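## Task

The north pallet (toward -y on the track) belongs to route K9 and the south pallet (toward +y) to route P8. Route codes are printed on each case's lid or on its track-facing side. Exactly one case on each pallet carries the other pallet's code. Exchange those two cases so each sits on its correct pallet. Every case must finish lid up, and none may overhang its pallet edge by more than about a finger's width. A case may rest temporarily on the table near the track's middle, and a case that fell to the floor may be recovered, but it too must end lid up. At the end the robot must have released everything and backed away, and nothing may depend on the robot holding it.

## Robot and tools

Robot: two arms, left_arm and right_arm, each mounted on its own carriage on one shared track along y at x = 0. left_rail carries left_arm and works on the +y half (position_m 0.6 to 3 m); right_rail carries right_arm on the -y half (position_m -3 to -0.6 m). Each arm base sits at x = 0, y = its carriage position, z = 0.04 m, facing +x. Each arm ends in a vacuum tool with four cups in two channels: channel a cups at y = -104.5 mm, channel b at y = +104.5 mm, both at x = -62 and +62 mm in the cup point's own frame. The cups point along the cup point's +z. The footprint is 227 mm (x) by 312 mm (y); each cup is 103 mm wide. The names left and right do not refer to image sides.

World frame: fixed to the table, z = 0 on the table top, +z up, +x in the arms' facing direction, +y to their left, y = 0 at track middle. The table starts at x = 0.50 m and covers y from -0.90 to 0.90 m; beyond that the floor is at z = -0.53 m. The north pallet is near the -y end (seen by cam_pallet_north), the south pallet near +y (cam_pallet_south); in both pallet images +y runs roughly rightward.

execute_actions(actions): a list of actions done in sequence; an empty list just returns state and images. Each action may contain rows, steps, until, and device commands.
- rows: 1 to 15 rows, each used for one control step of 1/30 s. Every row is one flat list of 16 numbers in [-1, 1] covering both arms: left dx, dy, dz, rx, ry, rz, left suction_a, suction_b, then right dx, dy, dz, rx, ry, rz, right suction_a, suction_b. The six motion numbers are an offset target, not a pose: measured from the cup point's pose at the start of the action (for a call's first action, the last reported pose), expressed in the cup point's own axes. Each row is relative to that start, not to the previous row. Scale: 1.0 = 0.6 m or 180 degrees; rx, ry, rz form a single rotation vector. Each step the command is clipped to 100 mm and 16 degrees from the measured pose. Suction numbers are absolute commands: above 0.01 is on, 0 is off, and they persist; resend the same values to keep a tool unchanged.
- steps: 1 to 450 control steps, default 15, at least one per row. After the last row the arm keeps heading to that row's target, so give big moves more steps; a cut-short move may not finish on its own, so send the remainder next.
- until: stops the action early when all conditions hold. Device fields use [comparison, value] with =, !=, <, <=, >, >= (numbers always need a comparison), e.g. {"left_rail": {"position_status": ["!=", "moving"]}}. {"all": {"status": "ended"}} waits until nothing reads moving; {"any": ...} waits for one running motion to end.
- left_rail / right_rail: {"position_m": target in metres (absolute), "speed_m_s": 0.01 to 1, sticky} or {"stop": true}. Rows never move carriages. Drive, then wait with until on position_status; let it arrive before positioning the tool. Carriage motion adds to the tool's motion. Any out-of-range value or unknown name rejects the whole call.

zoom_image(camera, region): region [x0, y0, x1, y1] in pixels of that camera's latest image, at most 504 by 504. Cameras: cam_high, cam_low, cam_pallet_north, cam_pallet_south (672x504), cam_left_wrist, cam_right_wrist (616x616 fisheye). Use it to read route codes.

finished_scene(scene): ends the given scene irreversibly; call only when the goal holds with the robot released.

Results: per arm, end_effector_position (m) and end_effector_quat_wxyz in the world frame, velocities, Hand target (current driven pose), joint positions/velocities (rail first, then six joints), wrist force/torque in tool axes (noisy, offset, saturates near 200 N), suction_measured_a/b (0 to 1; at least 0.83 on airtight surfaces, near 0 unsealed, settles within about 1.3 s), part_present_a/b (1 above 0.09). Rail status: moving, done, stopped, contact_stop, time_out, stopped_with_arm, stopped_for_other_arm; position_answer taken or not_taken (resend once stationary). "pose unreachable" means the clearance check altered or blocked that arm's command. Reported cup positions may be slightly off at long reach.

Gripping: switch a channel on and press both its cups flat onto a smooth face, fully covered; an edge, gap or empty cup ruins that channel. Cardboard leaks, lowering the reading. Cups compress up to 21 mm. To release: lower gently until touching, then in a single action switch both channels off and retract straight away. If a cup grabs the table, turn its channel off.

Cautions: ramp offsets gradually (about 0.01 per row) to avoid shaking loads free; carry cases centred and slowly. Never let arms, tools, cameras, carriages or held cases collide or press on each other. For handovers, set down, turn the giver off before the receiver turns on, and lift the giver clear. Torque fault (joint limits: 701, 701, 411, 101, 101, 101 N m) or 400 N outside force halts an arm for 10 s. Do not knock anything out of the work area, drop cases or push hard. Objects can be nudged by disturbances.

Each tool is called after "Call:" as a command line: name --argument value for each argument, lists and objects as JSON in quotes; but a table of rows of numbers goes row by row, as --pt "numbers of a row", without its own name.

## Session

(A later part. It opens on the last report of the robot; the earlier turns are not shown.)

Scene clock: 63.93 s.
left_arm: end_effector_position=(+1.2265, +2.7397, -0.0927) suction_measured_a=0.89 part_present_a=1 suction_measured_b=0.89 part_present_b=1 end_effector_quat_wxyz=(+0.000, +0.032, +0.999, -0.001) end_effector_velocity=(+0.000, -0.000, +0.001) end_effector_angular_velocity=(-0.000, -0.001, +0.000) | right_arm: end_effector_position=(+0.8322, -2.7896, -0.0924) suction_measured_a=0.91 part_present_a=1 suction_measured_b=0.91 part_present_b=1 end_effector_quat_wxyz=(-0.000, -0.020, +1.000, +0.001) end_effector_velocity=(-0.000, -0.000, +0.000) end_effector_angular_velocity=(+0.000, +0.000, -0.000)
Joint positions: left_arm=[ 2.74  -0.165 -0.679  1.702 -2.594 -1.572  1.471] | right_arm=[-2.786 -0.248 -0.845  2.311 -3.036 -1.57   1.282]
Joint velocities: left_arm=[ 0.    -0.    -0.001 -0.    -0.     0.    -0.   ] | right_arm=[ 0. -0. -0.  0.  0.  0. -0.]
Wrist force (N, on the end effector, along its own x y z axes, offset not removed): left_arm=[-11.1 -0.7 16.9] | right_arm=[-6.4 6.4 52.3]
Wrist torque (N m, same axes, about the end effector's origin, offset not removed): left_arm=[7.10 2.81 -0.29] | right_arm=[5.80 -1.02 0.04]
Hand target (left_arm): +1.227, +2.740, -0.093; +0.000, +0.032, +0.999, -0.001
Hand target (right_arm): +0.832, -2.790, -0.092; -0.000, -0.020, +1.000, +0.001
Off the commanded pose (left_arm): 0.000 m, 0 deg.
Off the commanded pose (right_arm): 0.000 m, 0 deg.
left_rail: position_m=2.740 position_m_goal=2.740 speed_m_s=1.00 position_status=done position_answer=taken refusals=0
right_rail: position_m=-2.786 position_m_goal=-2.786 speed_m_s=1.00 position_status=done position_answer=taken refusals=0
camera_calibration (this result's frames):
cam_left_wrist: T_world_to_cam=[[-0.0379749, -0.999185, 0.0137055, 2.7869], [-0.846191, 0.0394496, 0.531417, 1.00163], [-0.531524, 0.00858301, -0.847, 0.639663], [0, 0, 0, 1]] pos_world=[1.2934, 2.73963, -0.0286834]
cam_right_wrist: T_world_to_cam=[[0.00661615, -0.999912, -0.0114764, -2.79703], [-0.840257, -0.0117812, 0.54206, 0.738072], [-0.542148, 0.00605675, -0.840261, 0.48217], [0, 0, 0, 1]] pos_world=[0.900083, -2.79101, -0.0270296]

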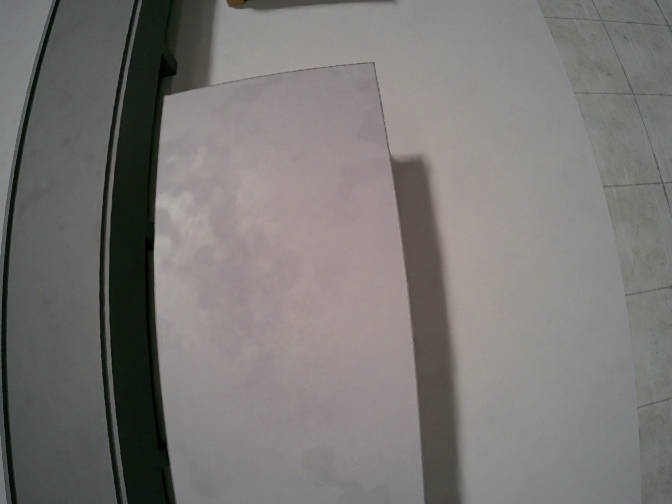

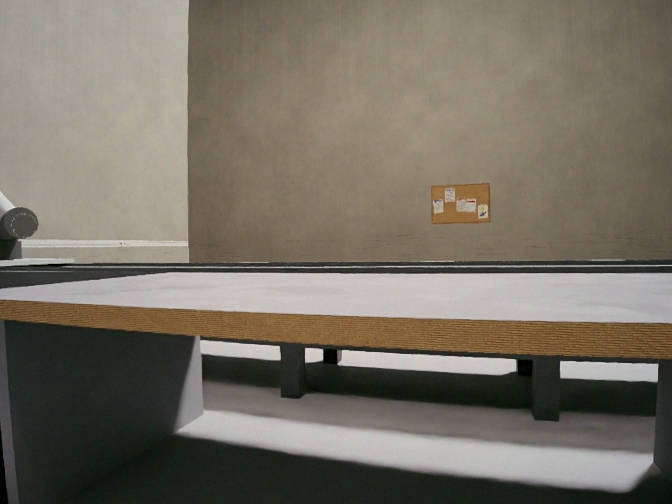

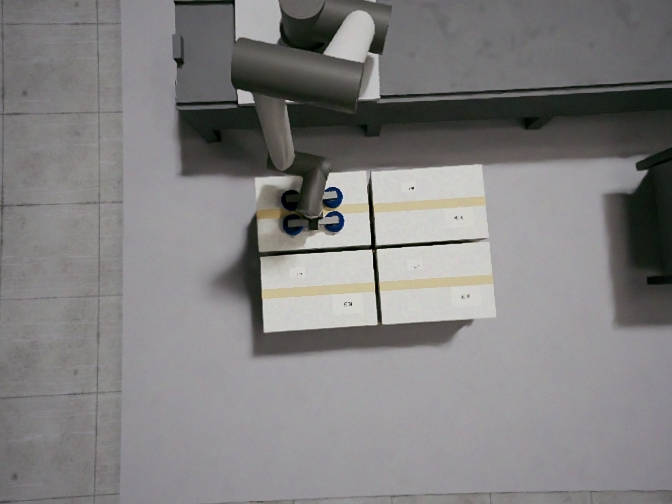

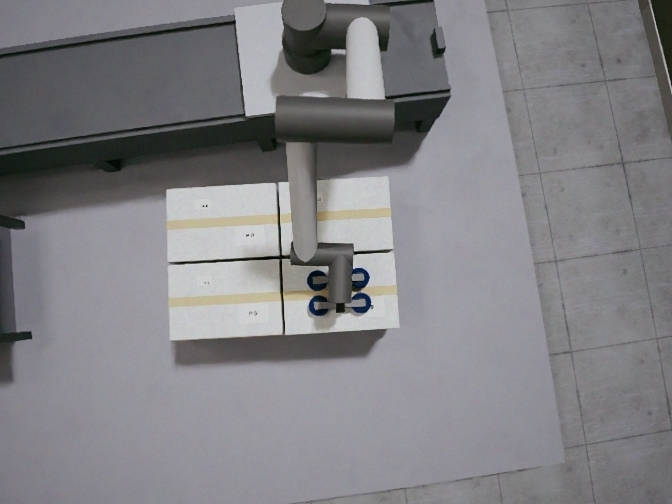

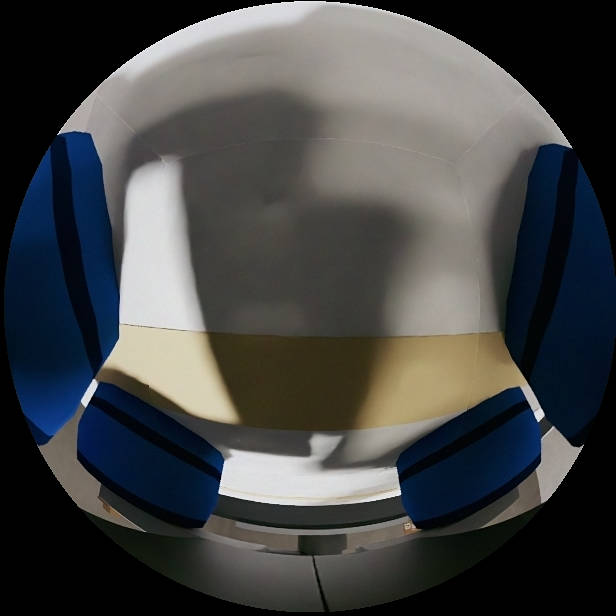

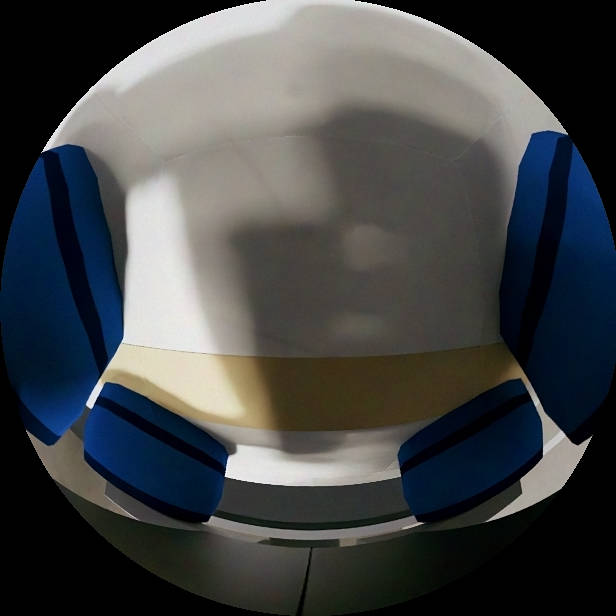

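Call:
execute_actions --actions '[{"rows":[[0,0,-0.008,0,0,0,1,1,0,0,-0.008,0,0,0,1,1],[0,0,-0.02,0,0,0,1,1,0,0,-0.02,0,0,0,1,1],[0,0,-0.035,0,0,0,1,1,0,0,-0.035,0,0,0,1,1],[0,0,-0.055,0,0,0,1,1,0,0,-0.055,0,0,0,1,1],[0,0,-0.08,0,0,0,1,1,0,0,-0.08,0,0,0,1,1],[0,0,-0.11,0,0,0,1,1,0,0,-0.11,0,0,0,1,1],[0,0,-0.15,0,0,0,1,1,0,0,-0.15,0,0,0,1,1],[0,0,-0.6,0,0,0,1,1,0,0,-0.6,0,0,0,1,1]],"steps":28},{"rows":[[0.01,-0.03,-0.06,0,0,-0.002,1,1,-0.005,0.03,-0.08,0,0,0.002,1,1],[0.02,-0.07,-0.09,0,0,-0.004,1,1,-0.01,0.07,-0.11,0,0,0.004,1,1],[0.035,-0.12,-0.11,0,0,-0.008,1,1,-0.015,0.11,-0.14,0,0,0.006,1,1],[0.217,-0.782,-0.2,0,0,-0.0204,1,1,-0.095,0.731,-0.417,0,0,0.0127,1,1]],"steps":38,"left_rail":{"position_m":0.6},"right_rail":{"position_m":-2.1}}]'

Scene clock: 78.77 s.
left_arm: end_effector_position=(+1.0695, +1.3136, +0.3595) suction_measured_a=0.89 part_present_a=1 suction_measured_b=0.89 part_present_b=1 end_effector_quat_wxyz=(+0.002, +0.001, +1.000, -0.001) end_effector_velocity=(-0.018, -1.061, +0.012) end_effector_angular_velocity=(+0.005, +0.001, +0.006) | right_arm: end_effector_position=(+0.8675, -1.6696, +0.4773) suction_measured_a=0.91 part_present_a=1 suction_measured_b=0.91 part_present_b=1 end_effector_quat_wxyz=(+0.007, -0.001, +1.000, -0.001) end_effector_velocity=(+0.021, +0.059, +0.025) end_effector_angular_velocity=(-0.021, +0.018, -0.014)
Joint positions: left_arm=[ 1.765 -0.574 -1.119  1.707 -2.165 -1.57   0.998] | right_arm=[-2.1    0.253 -1.394  1.913 -2.104 -1.576  1.822]
Joint velocities: left_arm=[-0.999 -0.055 -0.    -0.021  0.025  0.004 -0.061] | right_arm=[ 0.     0.06   0.04  -0.095  0.078 -0.017  0.073]
Wrist force (N, on the end effector, along its own x y z axes, offset not removed): left_arm=[-8.1 -13.3 19.8] | right_arm=[-8.3 28.5 48.1]
Wrist torque (N m, same axes, about the end effector's origin, offset not removed): left_arm=[7.13 3.18 -0.34] | right_arm=[3.48 -0.98 0.15]
Hand target (left_arm): +1.067, +1.247, +0.361; +0.002, +0.000, +1.000, -0.001
Hand target (right_arm): +0.870, -1.662, +0.481; +0.006, -0.000, +1.000, -0.001
Off the commanded pose (left_arm): 0.008 m, 0 deg.
Off the commanded pose (right_arm): 0.009 m, 0 deg.
left_rail: position_m=1.765 position_m_goal=0.600 speed_m_s=1.00 position_status=moving position_answer=taken refusals=0
right_rail: position_m=-2.100 position_m_goal=-2.100 speed_m_s=1.00 position_status=done position_answer=taken refusals=0
camera_calibration (this result's frames):
cam_left_wrist: T_world_to_cam=[[0.0251317, -0.999574, 0.0148413, 1.28241], [-0.849411, -0.0135233, 0.527558, 0.759173], [-0.527133, -0.0258648, -0.849389, 0.992849], [0, 0, 0, 1]] pos_world=[1.13598, 1.31781, 0.423775]
cam_right_wrist: T_world_to_cam=[[-0.0316927, -0.999454, -0.00938077, -1.63783], [-0.848387, 0.021938, 0.528922, 0.541761], [-0.528427, 0.0247215, -0.848619, 0.996466], [0, 0, 0, 1]] pos_world=[0.934275, -1.67346, 0.543706]

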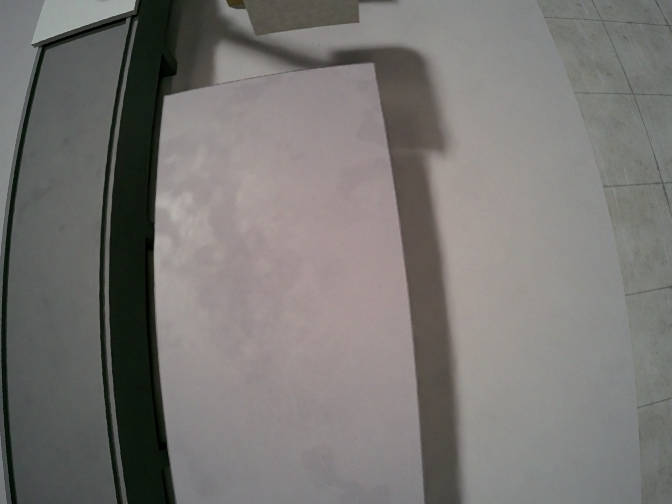

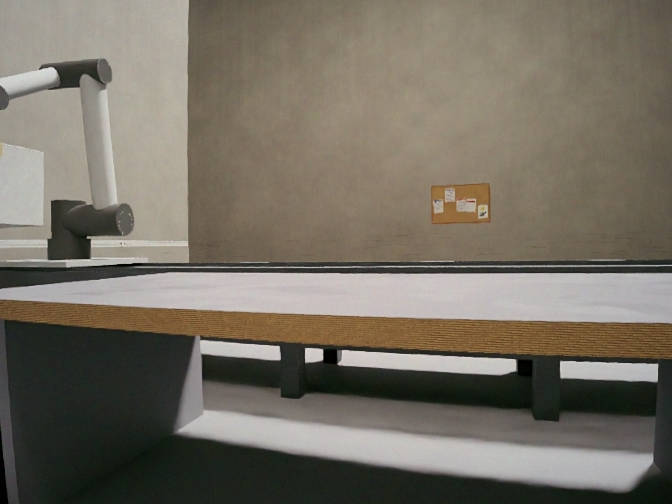

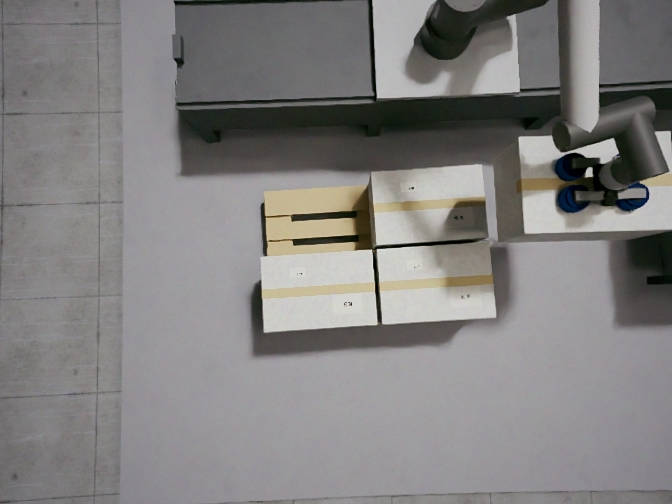

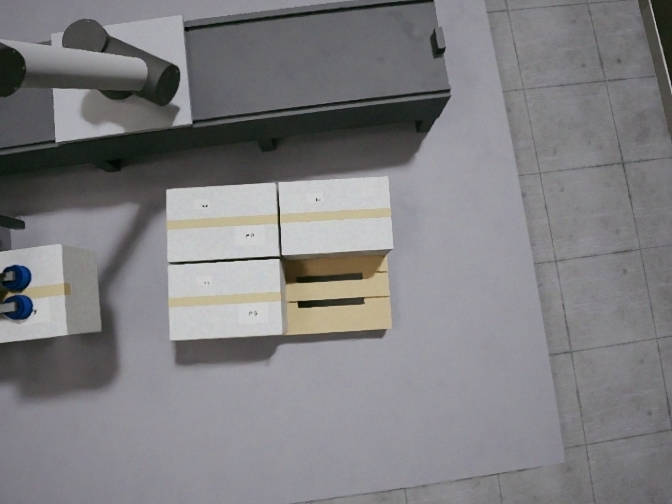

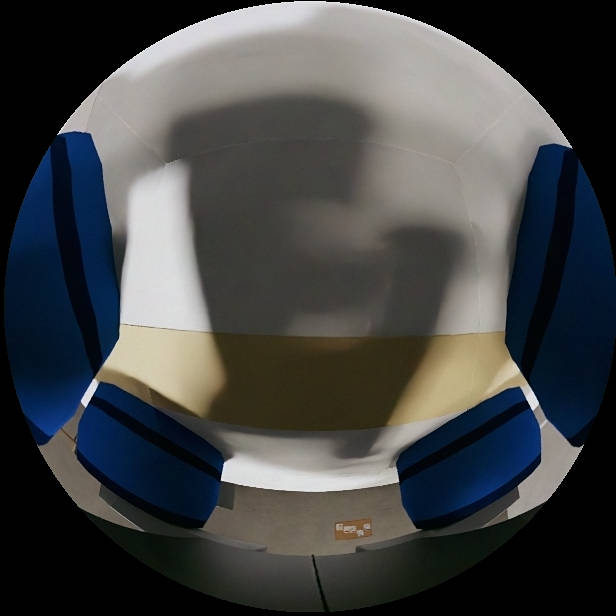

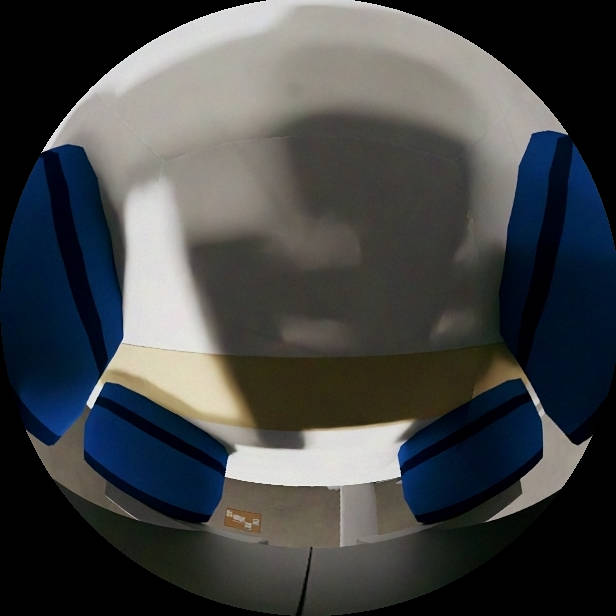

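Refresh poses first (rail moved since).

Call:
execute_actions --actions '[]'

Scene clock: 80.43 s.
left_arm: end_effector_position=(+1.0674, +0.1406, +0.3608) suction_measured_a=0.89 part_present_a=1 suction_measured_b=0.89 part_present_b=1 end_effector_quat_wxyz=(+0.002, +0.000, +1.000, -0.001) end_effector_velocity=(+0.000, -0.000, -0.000) end_effector_angular_velocity=(+0.000, -0.000, +0.000) | right_arm: end_effector_position=(+0.8702, -1.6615, +0.4807) suction_measured_a=0.91 part_present_a=1 suction_measured_b=0.91 part_present_b=1 end_effector_quat_wxyz=(+0.006, -0.000, +1.000, -0.001) end_effector_velocity=(-0.000, +0.000, +0.000) end_effector_angular_velocity=(+0.000, -0.000, +0.000)
Joint positions: left_arm=[ 0.6   -0.58  -1.118  1.705 -2.162 -1.57   0.991] | right_arm=[-2.1    0.26  -1.389  1.901 -2.095 -1.576  1.831]
Joint velocities: left_arm=[ 0. -0.  0.  0. -0.  0. -0.] | right_arm=[ 0.  0.  0. -0.  0. -0. -0.]
Wrist force (N, on the end effector, along its own x y z axes, offset not removed): left_arm=[-3.5 -4.4 18.3] | right_arm=[-4.7 7.5 51.8]
Wrist torque (N m, same axes, about the end effector's origin, offset not removed): left_arm=[6.06 1.91 -0.46] | right_arm=[6.05 -1.17 0.01]
Hand target (left_arm): +1.067, +0.141, +0.361; +0.002, +0.000, +1.000, -0.001
Hand target (right_arm): +0.870, -1.662, +0.481; +0.006, -0.000, +1.000, -0.001
Off the commanded pose (left_arm): 0.001 m, 0 deg.
Off the commanded pose (right_arm): 0.000 m, 0 deg.
left_rail: position_m=0.600 position_m_goal=0.600 speed_m_s=1.00 position_status=done position_answer=taken refusals=0
right_rail: position_m=-2.100 position_m_goal=-2.100 speed_m_s=1.00 position_status=done position_answer=taken refusals=0
camera_calibration (this result's frames):
cam_left_wrist: T_world_to_cam=[[0.0260283, -0.999562, 0.0141117, 0.109252], [-0.849266, -0.0146638, 0.527762, 0.740783], [-0.527324, -0.0257213, -0.849275, 0.962712], [0, 0, 0, 1]] pos_world=[1.13394, 0.144829, 0.425108]
cam_right_wrist: T_world_to_cam=[[-0.0330572, -0.999417, -0.00854927, -1.62883], [-0.847362, 0.0234898, 0.530495, 0.543046], [-0.529985, 0.024781, -0.847645, 1.00153], [0, 0, 0, 1]] pos_world=[0.937107, -1.66545, 0.546932]

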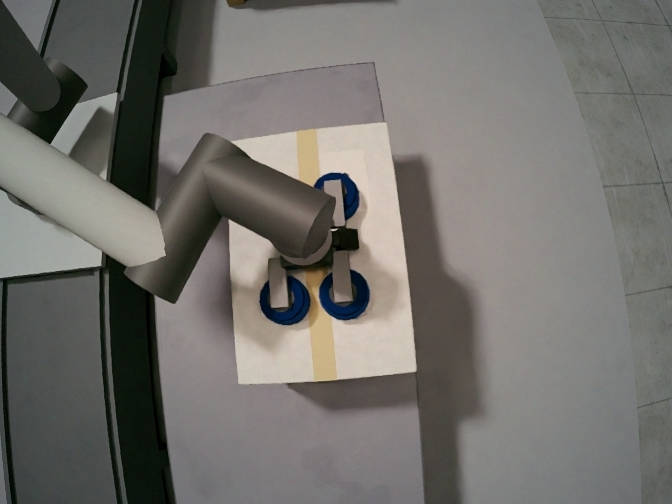

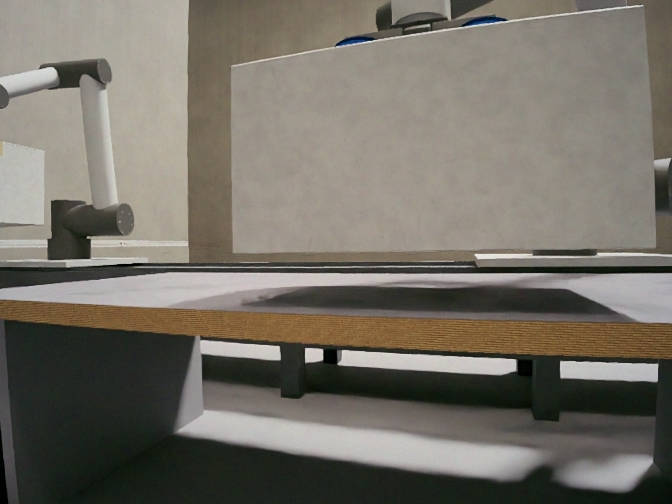

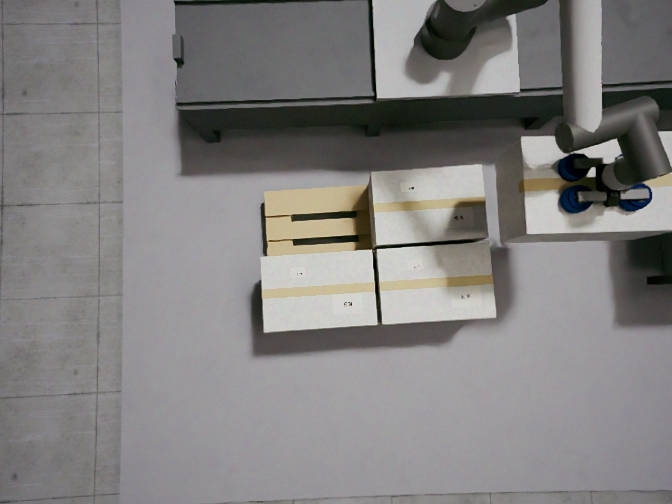

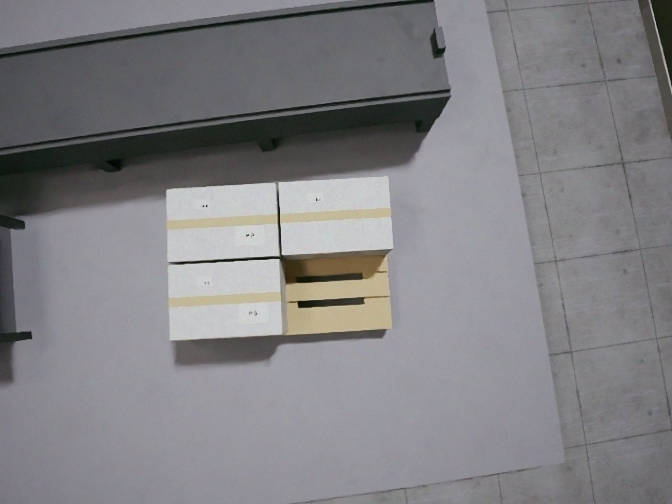

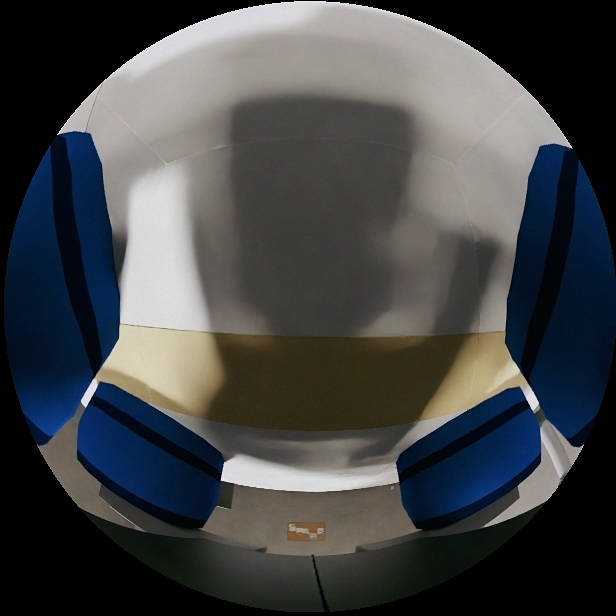

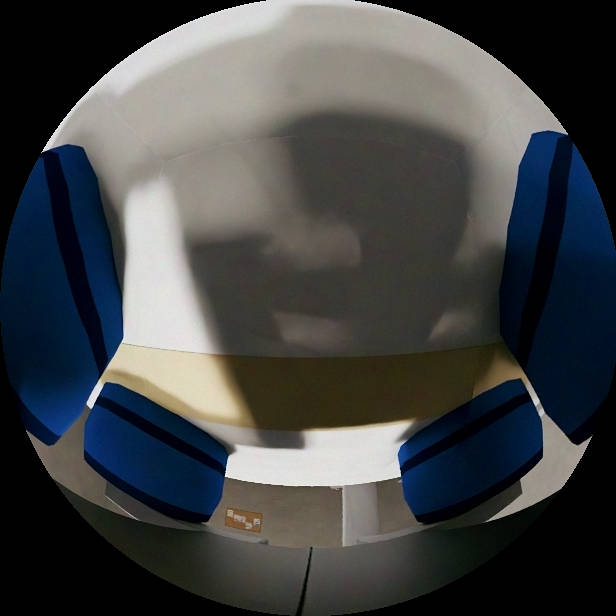

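Call:
execute_actions --actions '[{"rows":[[0.008,-0.02,0,0,0.0013,0,1,1,0,0.02,-0.008,0,0.002,0,1,1],[0.02,-0.05,0.005,0,0.0013,0,1,1,-0.004,0.05,-0.02,0,0.0038,0,1,1],[0.032,-0.09,0.01,0,0.0013,0,1,1,-0.007,0.09,-0.03,0,0.0038,0,1,1],[0.05,-0.14,0.02,0,0.0013,0,1,1,-0.011,0.14,-0.045,0,0.0038,0,1,1],[0.27,-0.768,0.11,0,0.0013,0,1,1,-0.058,0.735,-0.25,0,0.0038,0,1,1]],"steps":42}]'

Scene clock: 86.07 s.
left_arm: end_effector_position=(+0.9061, -0.3170, +0.2946) suction_measured_a=0.89 part_present_a=1 suction_measured_b=0.89 part_present_b=1 end_effector_quat_wxyz=(+0.000, +0.000, +1.000, -0.001) end_effector_velocity=(-0.001, -0.023, -0.003) end_effector_angular_velocity=(+0.001, +0.001, +0.002) | right_arm: end_effector_position=(+0.9019, -1.2231, +0.6291) suction_measured_a=0.91 part_present_a=1 suction_measured_b=0.91 part_present_b=1 end_effector_quat_wxyz=(+0.001, -0.000, +1.000, -0.001) end_effector_velocity=(+0.009, +0.020, +0.007) end_effector_angular_velocity=(-0.005, +0.005, -0.002)
Joint positions: left_arm=[ 0.6   -0.948 -0.95   1.523 -2.145 -1.571  0.623] | right_arm=[-2.1    0.611 -1.131  1.322 -1.762 -1.573  2.182]
Joint velocities: left_arm=[ 0.    -0.011  0.017 -0.026  0.011  0.    -0.013] | right_arm=[ 0.     0.009  0.025 -0.05   0.032 -0.001  0.011]
Wrist force (N, on the end effector, along its own x y z axes, offset not removed): left_arm=[-6.9 -8.4 15.6] | right_arm=[-4.8 10.5 49.2]
Wrist torque (N m, same axes, about the end effector's origin, offset not removed): left_arm=[6.41 2.78 -0.19] | right_arm=[5.71 -1.45 0.16]
Hand target (left_arm): +0.906, -0.320, +0.294; +0.000, +0.000, +1.000, -0.001
Hand target (right_arm): +0.903, -1.221, +0.630; +0.000, -0.000, +1.000, -0.001
Off the commanded pose (left_arm): 0.003 m, 0 deg.
Off the commanded pose (right_arm): 0.003 m, 0 deg.
left_rail: position_m=0.600 position_m_goal=0.600 speed_m_s=1.00 position_status=done position_answer=taken refusals=0
right_rail: position_m=-2.100 position_m_goal=-2.100 speed_m_s=1.00 position_status=done position_answer=taken refusals=0
camera_calibration (this result's frames):
cam_left_wrist: T_world_to_cam=[[0.0259611, -0.999567, 0.0138673, -0.342922], [-0.847016, -0.0146271, 0.531366, 0.628889], [-0.530933, -0.0255407, -0.847029, 0.812333], [0, 0, 0, 1]] pos_world=[0.972876, -0.312827, 0.358654]
cam_right_wrist: T_world_to_cam=[[-0.0330366, -0.999419, -0.00833501, -1.18849], [-0.841171, 0.0232998, 0.540266, 0.468843], [-0.539759, 0.0248597, -0.841453, 1.13824], [0, 0, 0, 1]] pos_world=[0.96949, -1.22702, 0.694571]

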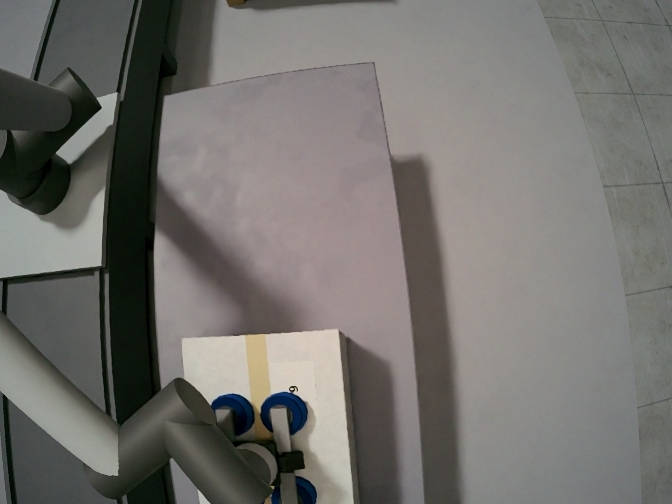

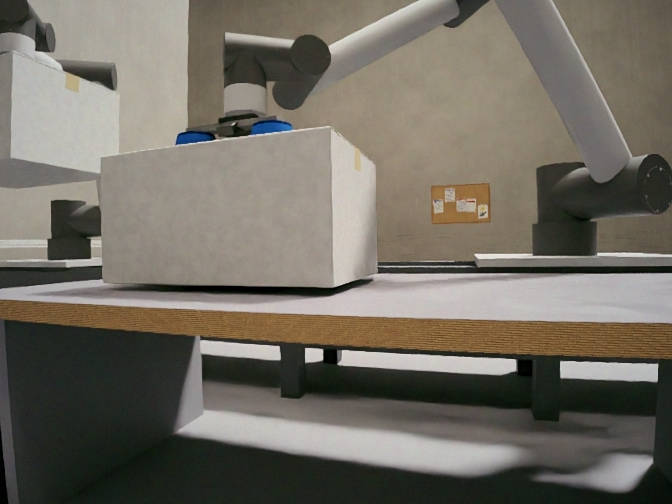

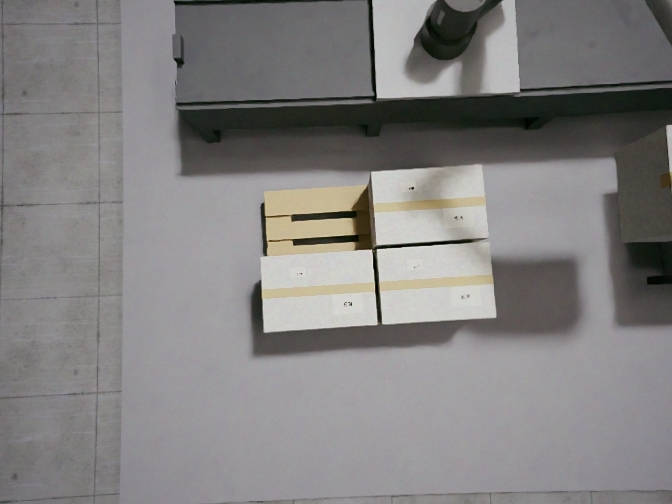

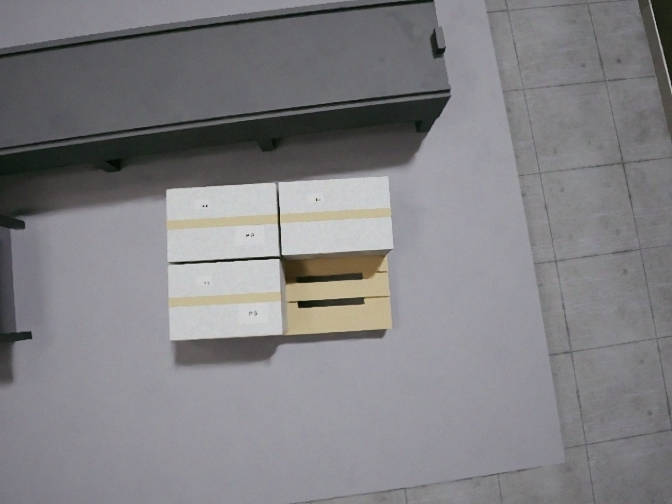

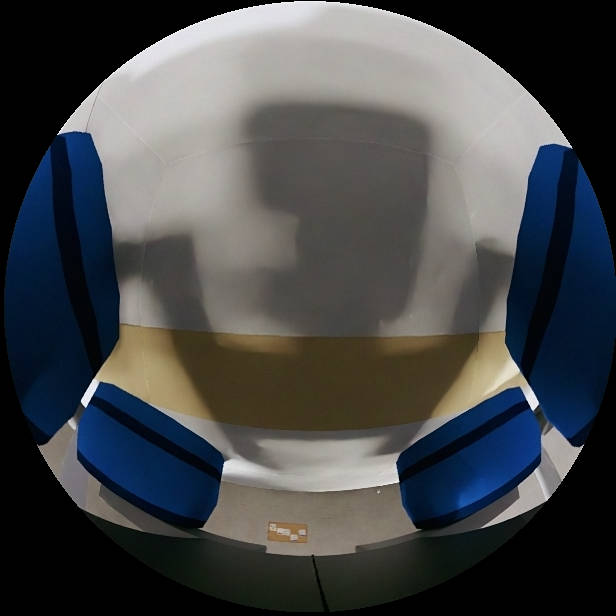

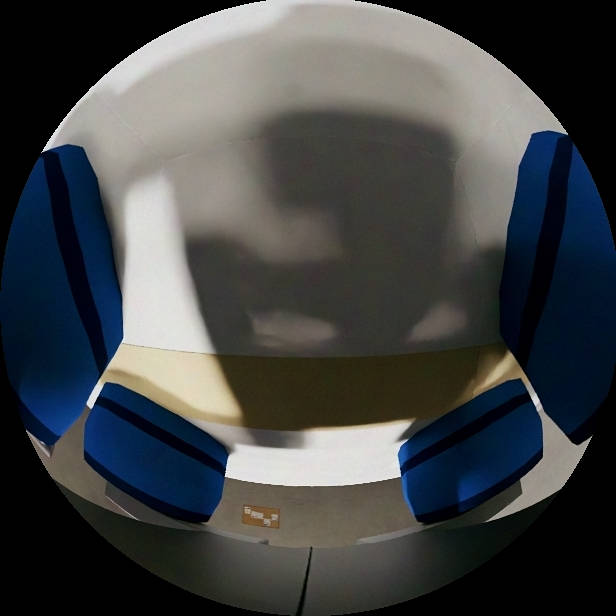

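Call:
execute_actions --actions '[{"rows":[[0,-0.005,0.006,0,0,0,1,1,0,0.004,0,0,0,0,1,1],[0,-0.005,0.012,0,0,0,1,1,0,0.004,0,0,0,0,1,1],[0,-0.005,0.0177,0,0,0,1,1,0,0.004,0,0,0,0,1,1]],"steps":6}]'

Call:
execute_actions --actions '[]'

Scene clock: 91.00 s.
left_arm: end_effector_position=(+0.9060, -0.3200, +0.2886) suction_measured_a=0.89 part_present_a=1 suction_measured_b=0.89 part_present_b=1 end_effector_quat_wxyz=(+0.000, +0.000, +1.000, -0.001) end_effector_velocity=(-0.001, +0.002, -0.041) end_effector_angular_velocity=(+0.005, +0.004, -0.000) | right_arm: end_effector_position=(+0.9022, -1.2207, +0.6293) suction_measured_a=0.91 part_present_a=1 suction_measured_b=0.91 part_present_b=1 end_effector_quat_wxyz=(+0.000, -0.000, +1.000, -0.001) end_effector_velocity=(-0.003, -0.000, -0.002) end_effector_angular_velocity=(+0.002, -0.003, +0.000)
Joint positions: left_arm=[ 0.6   -0.949 -0.944  1.522 -2.15  -1.571  0.622] | right_arm=[-2.1    0.613 -1.128  1.318 -1.76  -1.573  2.183]
Joint velocities: left_arm=[ 0.    -0.     0.025  0.02  -0.039  0.     0.   ] | right_arm=[ 0.     0.001 -0.003  0.009 -0.009  0.     0.001]
Wrist force (N, on the end effector, along its own x y z axes, offset not removed): left_arm=[-1.5 3.7 26.8] | right_arm=[-6.5 5.4 52.9]
Wrist torque (N m, same axes, about the end effector's origin, offset not removed): left_arm=[7.25 2.37 -0.45] | right_arm=[6.09 -0.92 0.03]
Hand target (left_arm): +0.906, -0.320, +0.284; +0.000, +0.000, +1.000, -0.001
Hand target (right_arm): +0.902, -1.221, +0.629; +0.001, -0.000, +1.000, -0.001
Off the commanded pose (left_arm): 0.005 m, 0 deg.
Off the commanded pose (right_arm): 0.000 m, 0 deg.
left_rail: position_m=0.600 position_m_goal=0.600 speed_m_s=1.00 position_status=done position_answer=taken refusals=0
right_rail: position_m=-2.100 position_m_goal=-2.100 speed_m_s=1.00 position_status=done position_answer=taken refusals=0
camera_calibration (this result's frames):
cam_left_wrist: T_world_to_cam=[[0.0260801, -0.999565, 0.0137882, -0.345921], [-0.846953, -0.0147672, 0.531462, 0.631849], [-0.531027, -0.0255386, -0.84697, 0.807153], [0, 0, 0, 1]] pos_world=[0.972788, -0.315826, 0.3526]
cam_right_wrist: T_world_to_cam=[[-0.0330815, -0.999421, -0.00795534, -1.18625], [-0.840967, 0.0235336, 0.540574, 0.468885], [-0.540074, 0.0245732, -0.841259, 1.13837], [0, 0, 0, 1]] pos_world=[0.96988, -1.22457, 0.694763]

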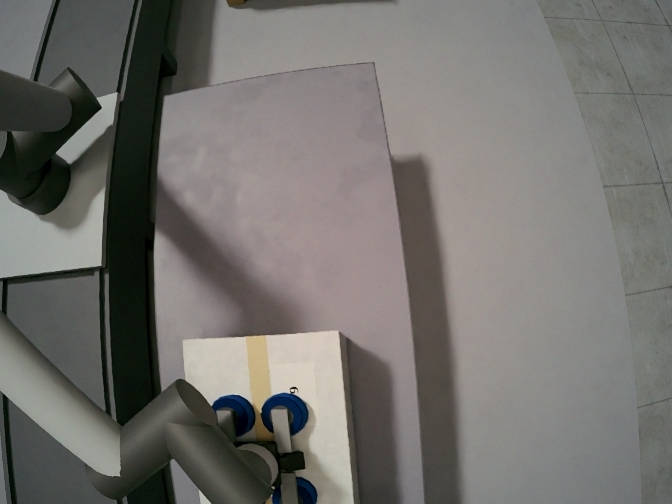

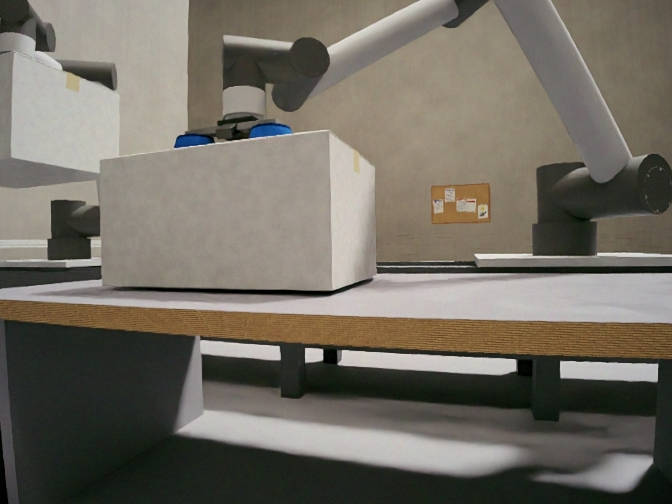

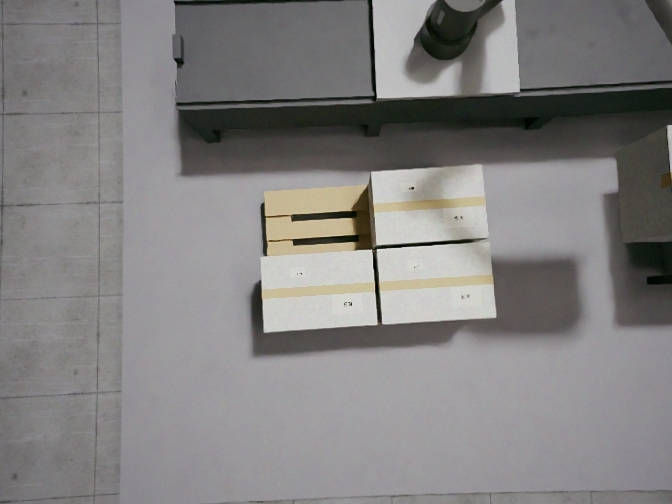

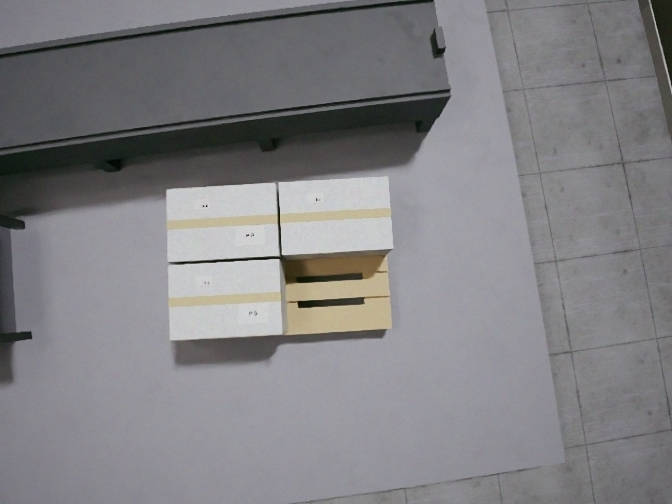

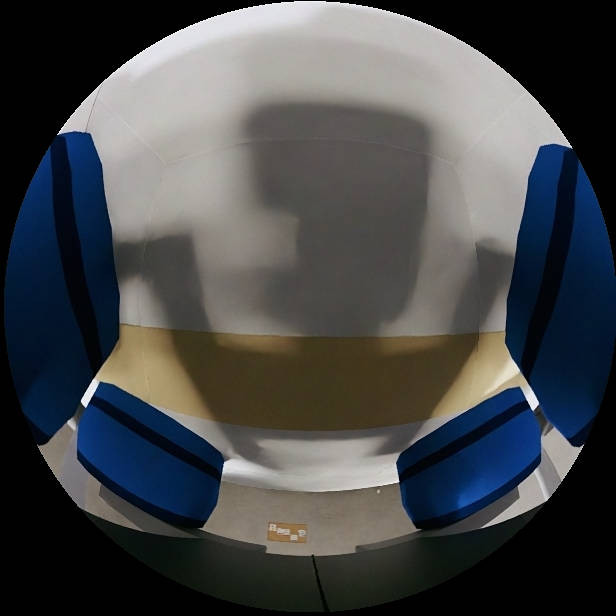

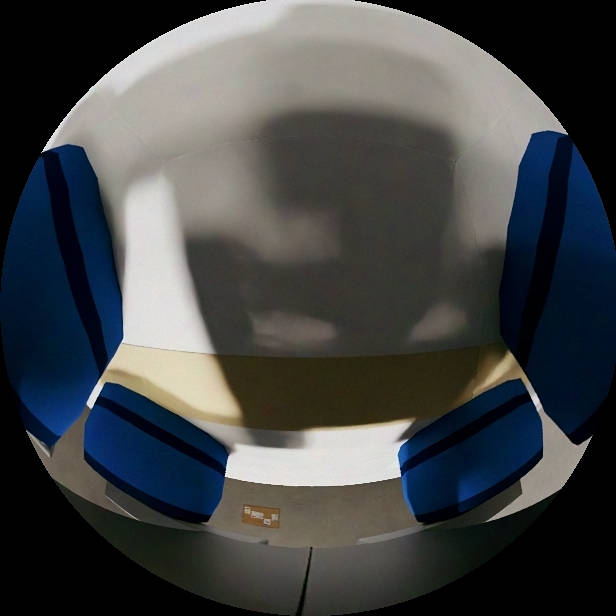

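Scene clock: 91.00 s.
left_arm: end_effector_position=(+0.9060, -0.3200, +0.2886) suction_measured_a=0.89 part_present_a=1 suction_measured_b=0.89 part_present_b=1 end_effector_quat_wxyz=(+0.000, +0.000, +1.000, -0.001) end_effector_velocity=(-0.001, +0.002, -0.041) end_effector_angular_velocity=(+0.005, +0.004, -0.000) | right_arm: end_effector_position=(+0.9022, -1.2207, +0.6293) suction_measured_a=0.91 part_present_a=1 suction_measured_b=0.91 part_present_b=1 end_effector_quat_wxyz=(+0.000, -0.000, +1.000, -0.001) end_effector_velocity=(-0.003, -0.000, -0.002) end_effector_angular_velocity=(+0.002, -0.003, +0.000)
Joint positions: left_arm=[ 0.6   -0.949 -0.944  1.522 -2.15  -1.571  0.622] | right_arm=[-2.1    0.613 -1.128  1.318 -1.76  -1.573  2.183]
Joint velocities: left_arm=[ 0.    -0.     0.025  0.02  -0.039  0.     0.   ] | right_arm=[ 0.     0.001 -0.003  0.009 -0.009  0.     0.001]
Wrist force (N, on the end effector, along its own x y z axes, offset not removed): left_arm=[-1.5 3.7 26.8] | right_arm=[-6.5 5.4 52.9]
Wrist torque (N m, same axes, about the end effector's origin, offset not removed): left_arm=[7.25 2.37 -0.45] | right_arm=[6.09 -0.92 0.03]
Hand target (left_arm): +0.906, -0.320, +0.284; +0.000, +0.000, +1.000, -0.001
Hand target (right_arm): +0.902, -1.221, +0.629; +0.001, -0.000, +1.000, -0.001
Off the commanded pose (left_arm): 0.005 m, 0 deg.
Off the commanded pose (right_arm): 0.000 m, 0 deg.
left_rail: position_m=0.600 position_m_goal=0.600 speed_m_s=1.00 position_status=done position_answer=taken refusals=0
right_rail: position_m=-2.100 position_m_goal=-2.100 speed_m_s=1.00 position_status=done position_answer=taken refusals=0
camera_calibration (this result's frames):
cam_left_wrist: T_world_to_cam=[[0.0260801, -0.999565, 0.0137882, -0.345921], [-0.846953, -0.0147672, 0.531462, 0.631849], [-0.531027, -0.0255386, -0.84697, 0.807153], [0, 0, 0, 1]] pos_world=[0.972788, -0.315826, 0.3526]
cam_right_wrist: T_world_to_cam=[[-0.0330815, -0.999421, -0.00795534, -1.18625], [-0.840967, 0.0235336, 0.540574, 0.468885], [-0.540074, 0.0245732, -0.841259, 1.13837], [0, 0, 0, 1]] pos_world=[0.96988, -1.22457, 0.694763]

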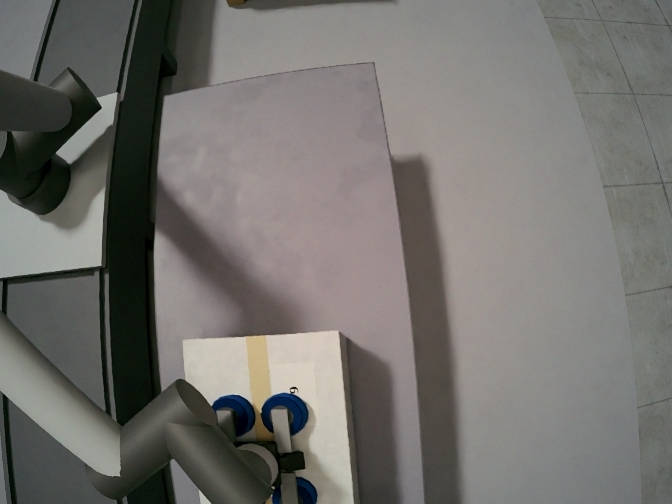

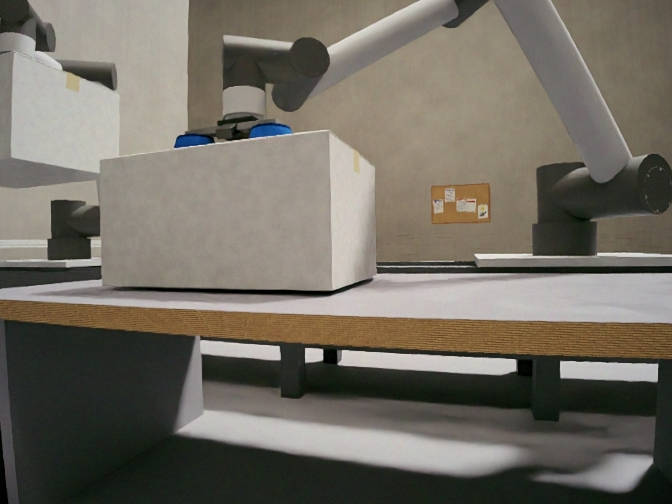

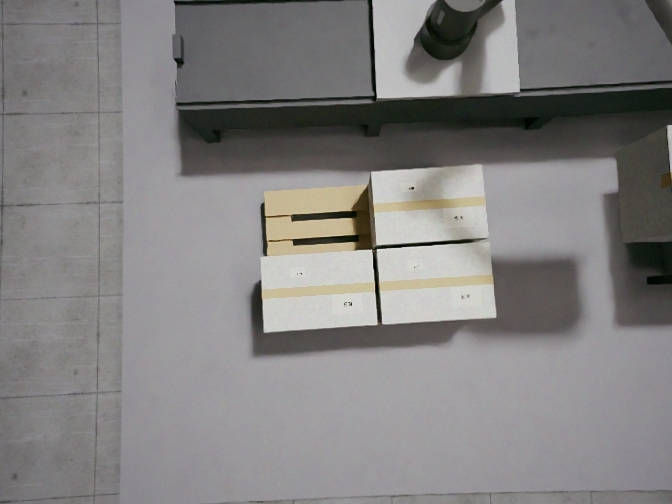

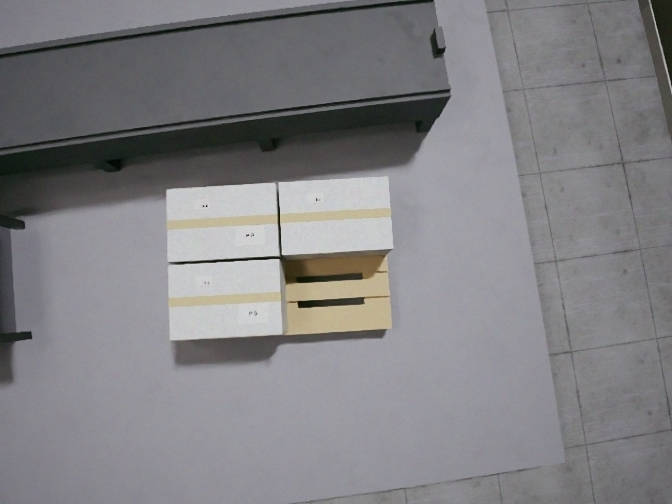

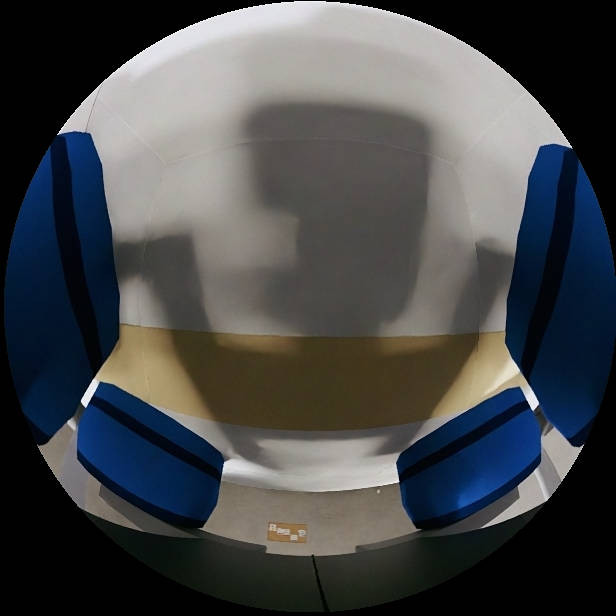

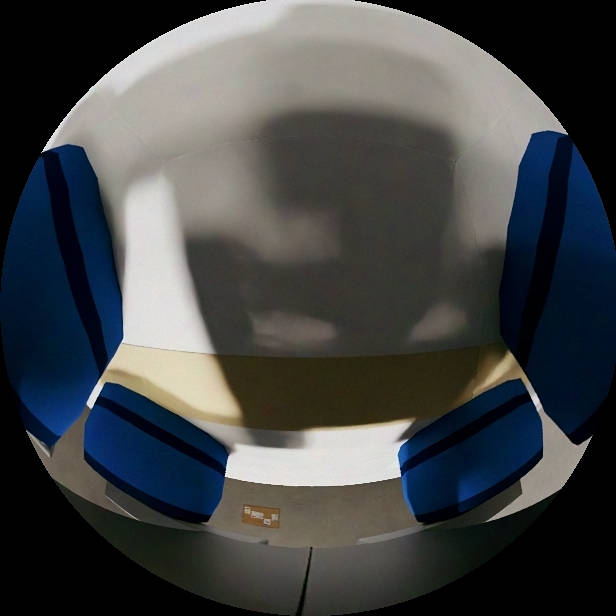

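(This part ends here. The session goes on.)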